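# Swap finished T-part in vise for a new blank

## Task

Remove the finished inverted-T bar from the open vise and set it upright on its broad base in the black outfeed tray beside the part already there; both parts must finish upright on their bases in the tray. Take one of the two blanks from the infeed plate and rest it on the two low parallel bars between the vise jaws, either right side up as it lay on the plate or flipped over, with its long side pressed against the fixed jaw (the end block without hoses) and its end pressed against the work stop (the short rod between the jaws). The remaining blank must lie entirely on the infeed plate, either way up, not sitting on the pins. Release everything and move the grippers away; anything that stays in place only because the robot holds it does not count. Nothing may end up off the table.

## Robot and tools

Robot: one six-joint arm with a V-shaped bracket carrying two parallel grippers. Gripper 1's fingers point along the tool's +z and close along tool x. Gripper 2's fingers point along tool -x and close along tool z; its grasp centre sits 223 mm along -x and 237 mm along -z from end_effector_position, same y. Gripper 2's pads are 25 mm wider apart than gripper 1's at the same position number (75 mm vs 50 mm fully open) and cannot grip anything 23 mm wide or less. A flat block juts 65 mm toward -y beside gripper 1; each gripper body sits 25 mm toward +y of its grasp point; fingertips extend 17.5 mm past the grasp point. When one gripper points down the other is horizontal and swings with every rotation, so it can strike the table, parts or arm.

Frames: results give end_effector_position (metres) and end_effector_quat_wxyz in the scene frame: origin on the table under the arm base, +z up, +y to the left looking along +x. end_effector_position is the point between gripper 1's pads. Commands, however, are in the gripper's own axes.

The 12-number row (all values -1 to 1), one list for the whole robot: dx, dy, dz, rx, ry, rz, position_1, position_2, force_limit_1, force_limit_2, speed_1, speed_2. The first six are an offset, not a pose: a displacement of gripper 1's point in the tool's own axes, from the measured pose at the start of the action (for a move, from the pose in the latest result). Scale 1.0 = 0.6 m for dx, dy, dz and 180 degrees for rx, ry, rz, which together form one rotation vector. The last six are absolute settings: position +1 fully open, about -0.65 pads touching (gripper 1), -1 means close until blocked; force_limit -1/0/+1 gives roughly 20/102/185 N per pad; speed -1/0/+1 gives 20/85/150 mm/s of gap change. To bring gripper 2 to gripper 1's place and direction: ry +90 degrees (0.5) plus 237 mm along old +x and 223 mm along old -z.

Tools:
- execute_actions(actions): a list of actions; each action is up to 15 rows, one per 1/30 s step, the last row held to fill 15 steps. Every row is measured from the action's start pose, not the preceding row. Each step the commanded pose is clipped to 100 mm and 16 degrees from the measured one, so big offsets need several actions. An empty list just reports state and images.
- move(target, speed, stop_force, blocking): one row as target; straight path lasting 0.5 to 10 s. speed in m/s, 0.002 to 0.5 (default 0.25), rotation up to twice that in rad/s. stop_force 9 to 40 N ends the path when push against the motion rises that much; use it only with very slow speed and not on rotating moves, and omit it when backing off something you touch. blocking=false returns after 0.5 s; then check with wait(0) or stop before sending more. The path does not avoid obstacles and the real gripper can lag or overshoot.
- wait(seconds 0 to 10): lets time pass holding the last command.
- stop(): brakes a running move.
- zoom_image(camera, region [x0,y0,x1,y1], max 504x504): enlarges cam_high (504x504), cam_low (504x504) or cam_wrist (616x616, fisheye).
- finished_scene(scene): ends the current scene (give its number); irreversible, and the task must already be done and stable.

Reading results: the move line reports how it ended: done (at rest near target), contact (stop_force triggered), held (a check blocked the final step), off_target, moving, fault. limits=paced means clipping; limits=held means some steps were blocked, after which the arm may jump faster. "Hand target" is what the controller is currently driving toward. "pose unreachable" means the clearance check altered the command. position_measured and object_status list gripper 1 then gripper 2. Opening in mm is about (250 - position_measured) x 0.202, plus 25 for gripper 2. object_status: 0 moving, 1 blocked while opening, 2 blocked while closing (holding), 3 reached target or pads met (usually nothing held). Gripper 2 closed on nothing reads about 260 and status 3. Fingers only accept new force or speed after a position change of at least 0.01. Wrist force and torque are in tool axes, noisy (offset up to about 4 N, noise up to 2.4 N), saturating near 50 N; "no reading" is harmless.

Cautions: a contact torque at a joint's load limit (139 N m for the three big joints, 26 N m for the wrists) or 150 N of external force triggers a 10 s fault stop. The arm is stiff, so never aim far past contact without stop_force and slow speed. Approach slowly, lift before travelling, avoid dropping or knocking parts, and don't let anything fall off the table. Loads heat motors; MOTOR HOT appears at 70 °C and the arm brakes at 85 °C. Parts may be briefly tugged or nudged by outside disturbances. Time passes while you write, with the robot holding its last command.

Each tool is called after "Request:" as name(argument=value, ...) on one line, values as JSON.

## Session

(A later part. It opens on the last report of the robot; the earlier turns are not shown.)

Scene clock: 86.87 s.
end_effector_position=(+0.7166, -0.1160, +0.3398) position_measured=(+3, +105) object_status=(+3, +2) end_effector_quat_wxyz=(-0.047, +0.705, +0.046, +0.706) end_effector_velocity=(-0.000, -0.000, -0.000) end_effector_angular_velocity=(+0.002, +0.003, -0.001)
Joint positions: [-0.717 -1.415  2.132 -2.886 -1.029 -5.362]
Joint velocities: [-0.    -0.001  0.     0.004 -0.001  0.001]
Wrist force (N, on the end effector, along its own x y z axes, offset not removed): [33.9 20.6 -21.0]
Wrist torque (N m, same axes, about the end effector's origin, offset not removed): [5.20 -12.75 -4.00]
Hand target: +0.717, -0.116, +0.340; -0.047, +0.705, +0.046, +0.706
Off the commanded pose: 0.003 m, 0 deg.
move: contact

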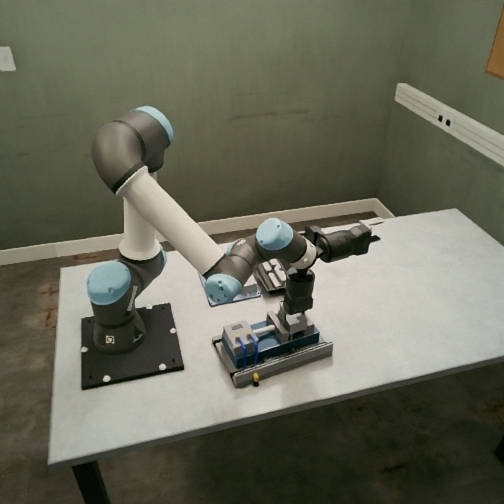

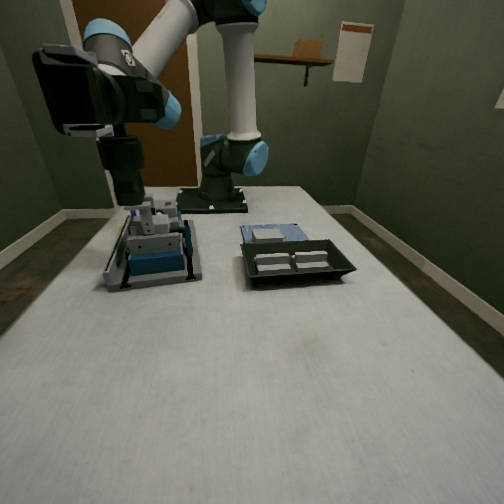

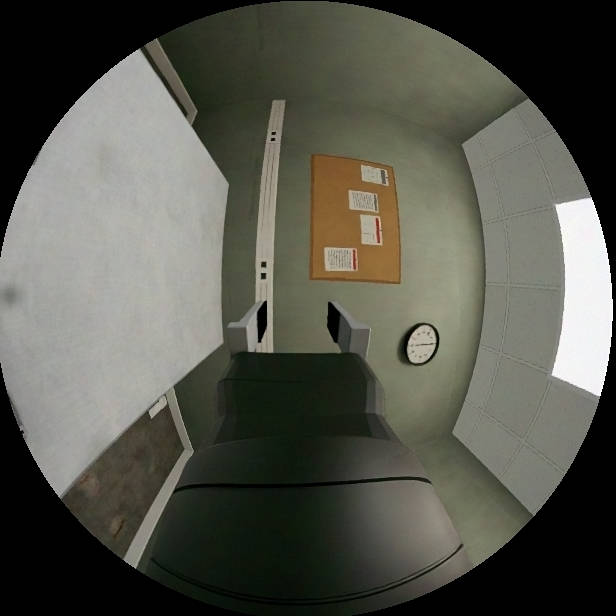

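Request:
execute_actions(actions=[[[0.0003,0,0,0,0,0,1,0.48,0,0,0,-1]]])

Request:
move(target=[-0.002,-0.005,0.01,0,0,0,1,0.48,0,0,0,-1], speed=0.003, stop_force=12)

Request:
execute_actions(actions=[[[0,-0.0005,-0.0003,0,0,0,1,0.48,0,0,0,-1],[0,-0.001,-0.0003,0,0,0,1,0.48,0,0,0,-1],[0,-0.0015,-0.0003,0,0,0,1,0.48,0,0,0,-1]],[[0,0,0,0,0,0,1,1,0,0,0,-0.7]]])

Request:
move(target=[0.25,0,-0.004,0,0,0,1,1,0,0,0,0], speed=0.25)

Request:
zoom_image(camera="cam_high", region=[195, 240, 335, 360])

Request:
zoom_image(camera="cam_low", region=[120, 200, 200, 260])

Scene clock: 91.67 s.
end_effector_position=(+0.7167, -0.1159, +0.3400) position_measured=(+3, +80) object_status=(+3, +3) end_effector_quat_wxyz=(-0.047, +0.705, +0.046, +0.706) end_effector_velocity=(-0.000, -0.000, +0.001) end_effector_angular_velocity=(-0.001, -0.001, -0.001)
Joint positions: [-0.717 -1.415  2.132 -2.885 -1.029 -5.362]
Joint velocities: [-0.    -0.001 -0.    -0.001 -0.     0.   ]
Wrist force (N, on the end effector, along its own x y z axes, offset not removed): [-0.8 1.4 -2.9]
Wrist torque (N m, same axes, about the end effector's origin, offset not removed): [0.37 0.10 0.27]
Hand target: +0.717, -0.116, +0.340; -0.047, +0.705, +0.046, +0.706
Off the commanded pose: 0.000 m, 0 deg.

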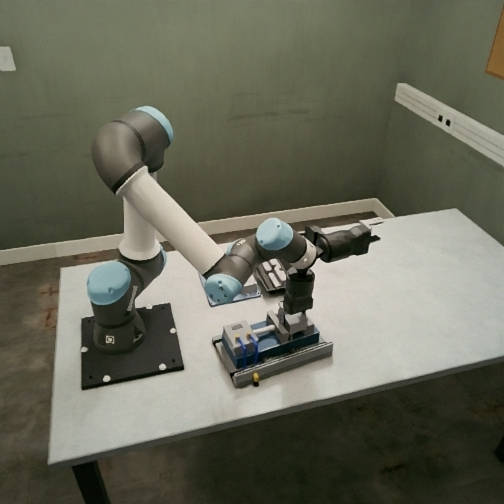

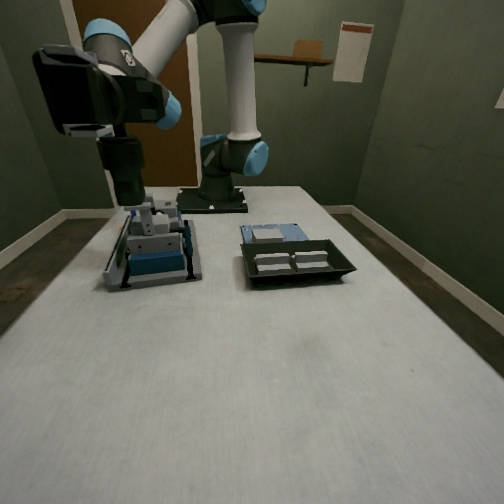

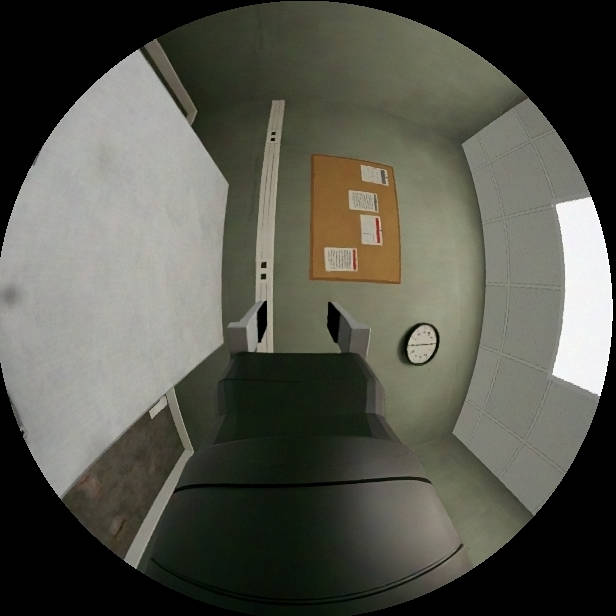

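Scene clock: 92.83 s.
end_effector_position=(+0.7187, -0.1147, +0.3396) position_measured=(+3, +80) object_status=(+3, +3) end_effector_quat_wxyz=(-0.046, +0.705, +0.046, +0.706) end_effector_velocity=(-0.001, +0.000, +0.002) end_effector_angular_velocity=(-0.002, -0.003, +0.003)
Joint positions: [-0.712 -1.411  2.129 -2.889 -1.032 -5.357]
Joint velocities: [-0.001 -0.002  0.     0.     0.003 -0.004]
Wrist force (N, on the end effector, along its own x y z axes, offset not removed): [12.5 6.7 -23.9]
Wrist torque (N m, same axes, about the end effector's origin, offset not removed): [1.95 -8.30 -0.86]
Hand target: +0.718, -0.115, +0.340; -0.046, +0.705, +0.046, +0.706
Off the commanded pose: 0.004 m, 0 deg.
move: contact

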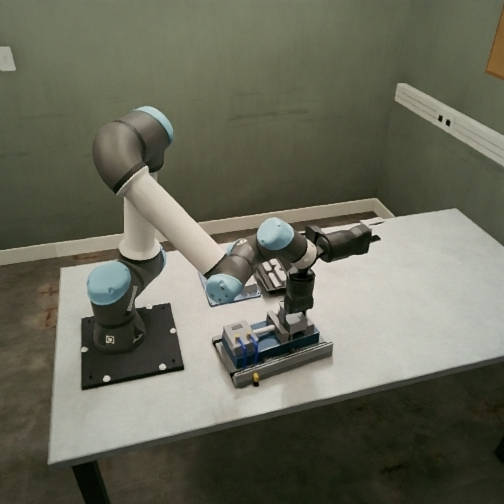

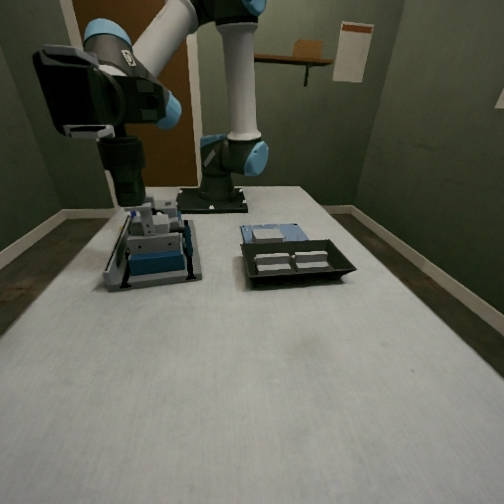

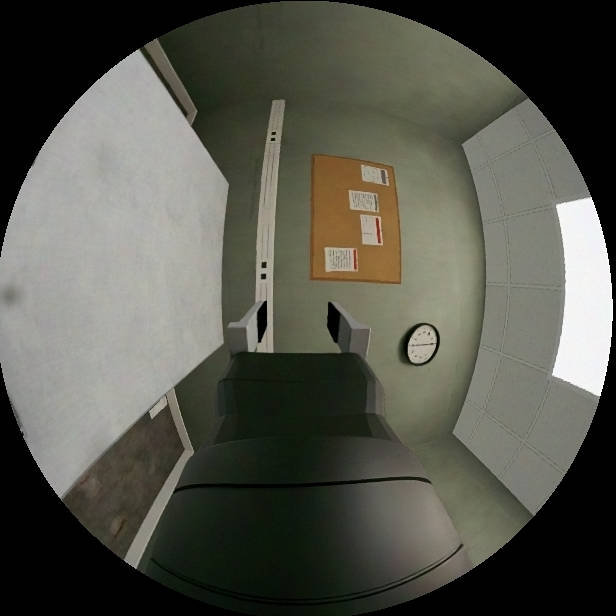

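Scene clock: 93.83 s.
end_effector_position=(+0.7184, -0.1138, +0.3396) position_measured=(+3, +3) object_status=(+3, +0) end_effector_quat_wxyz=(-0.046, +0.705, +0.046, +0.706) end_effector_velocity=(+0.000, +0.000, +0.000) end_effector_angular_velocity=(-0.001, -0.000, +0.001)
Joint positions: [-0.711 -1.412  2.13  -2.89  -1.032 -5.355]
Joint velocities: [ 0.001  0.    -0.    -0.001 -0.    -0.   ]
Wrist force (N, on the end effector, along its own x y z axes, offset not removed): [0.2 3.3 -3.8]
Wrist torque (N m, same axes, about the end effector's origin, offset not removed): [0.81 -0.18 0.27]
Hand target: +0.718, -0.114, +0.340; -0.046, +0.705, +0.046, +0.706
Off the commanded pose: 0.000 m, 0 deg.

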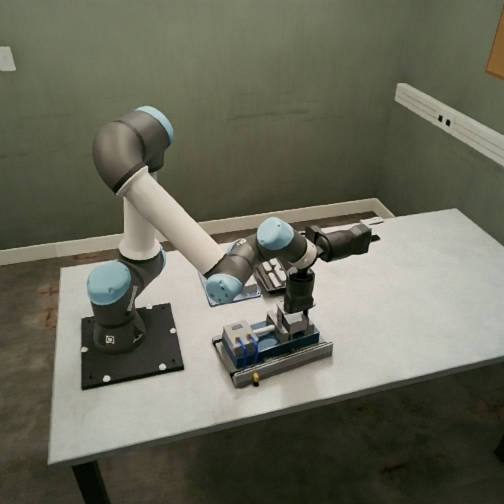

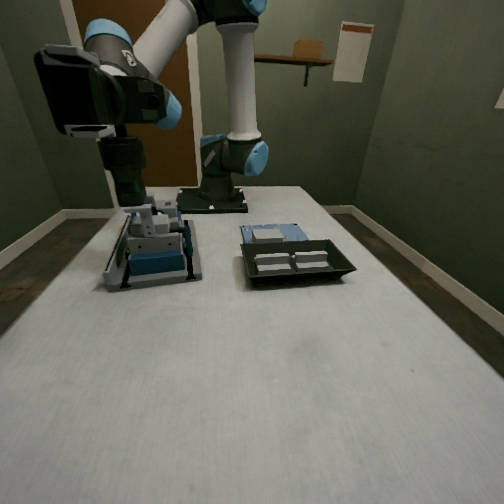

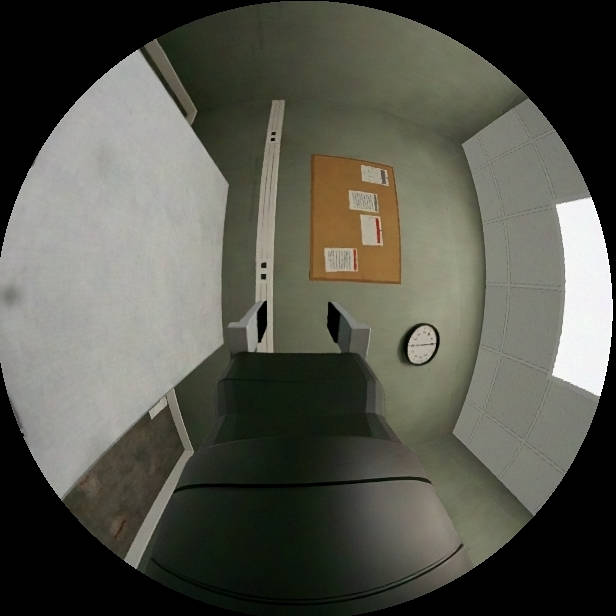

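Scene clock: 95.07 s.
end_effector_position=(+0.7154, -0.1144, +0.4892) position_measured=(+3, +3) object_status=(+3, +3) end_effector_quat_wxyz=(-0.046, +0.705, +0.046, +0.707) end_effector_velocity=(+0.000, +0.001, +0.004) end_effector_angular_velocity=(-0.001, +0.001, +0.003)
Joint positions: [-0.715 -1.606  1.9   -2.463 -1.03  -5.359]
Joint velocities: [ 0.    -0.002 -0.009  0.013 -0.    -0.003]
Wrist force (N, on the end effector, along its own x y z axes, offset not removed): [-1.4 1.6 -3.0]
Wrist torque (N m, same axes, about the end effector's origin, offset not removed): [0.39 0.24 0.34]
Hand target: +0.715, -0.114, +0.490; -0.046, +0.705, +0.046, +0.706
Off the commanded pose: 0.000 m, 0 deg.
move: done

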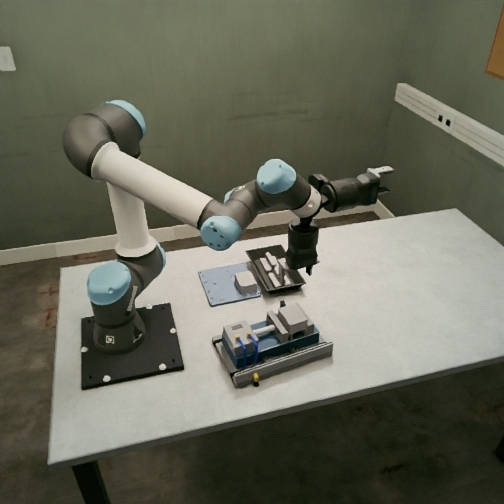

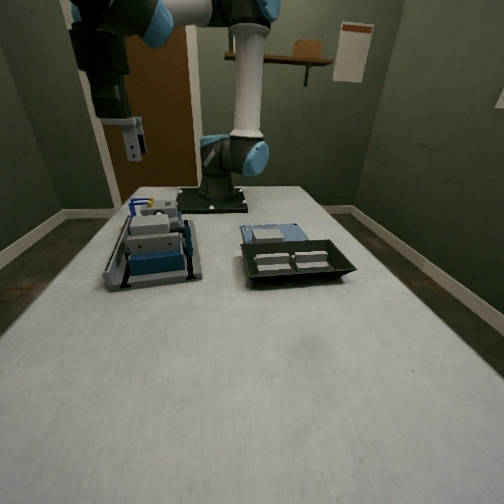

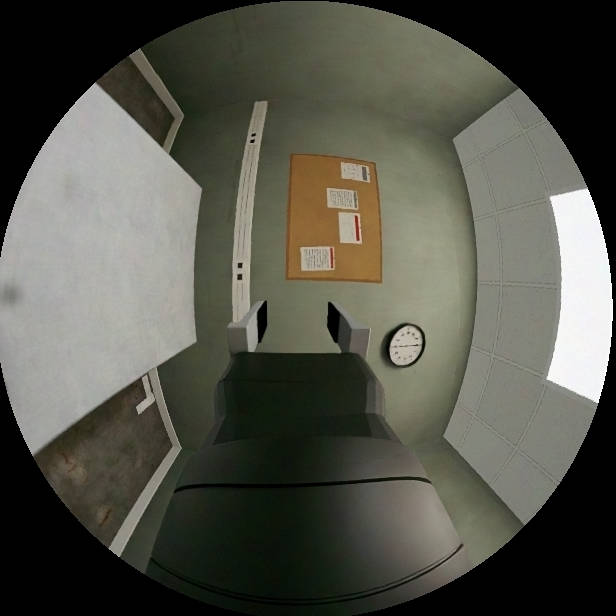

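Region (195, 240, 335, 360) of cam_high's 504x504 image, scaled by 3.600, with more detail than that image has; it fills the top 432 rows of this view, and the rest is white.

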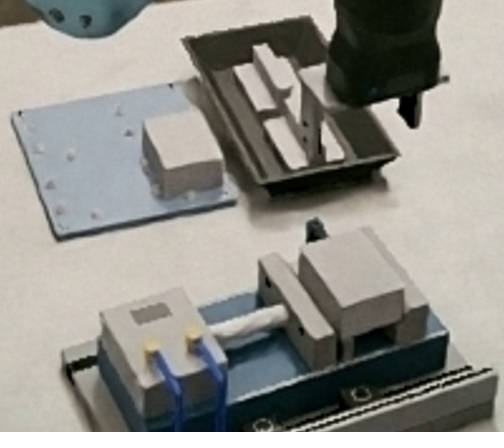

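Region (120, 200, 200, 260) of cam_low's 504x504 image, scaled by 6.300, with more detail than that image has; it fills the top 378 rows of this view, and the rest is white.

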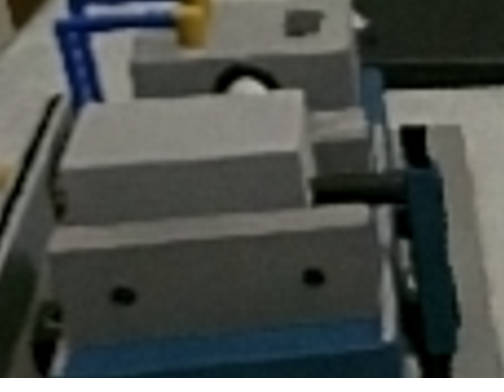

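Request:
finished_scene(scene=2)

The scene is finished: the task was done.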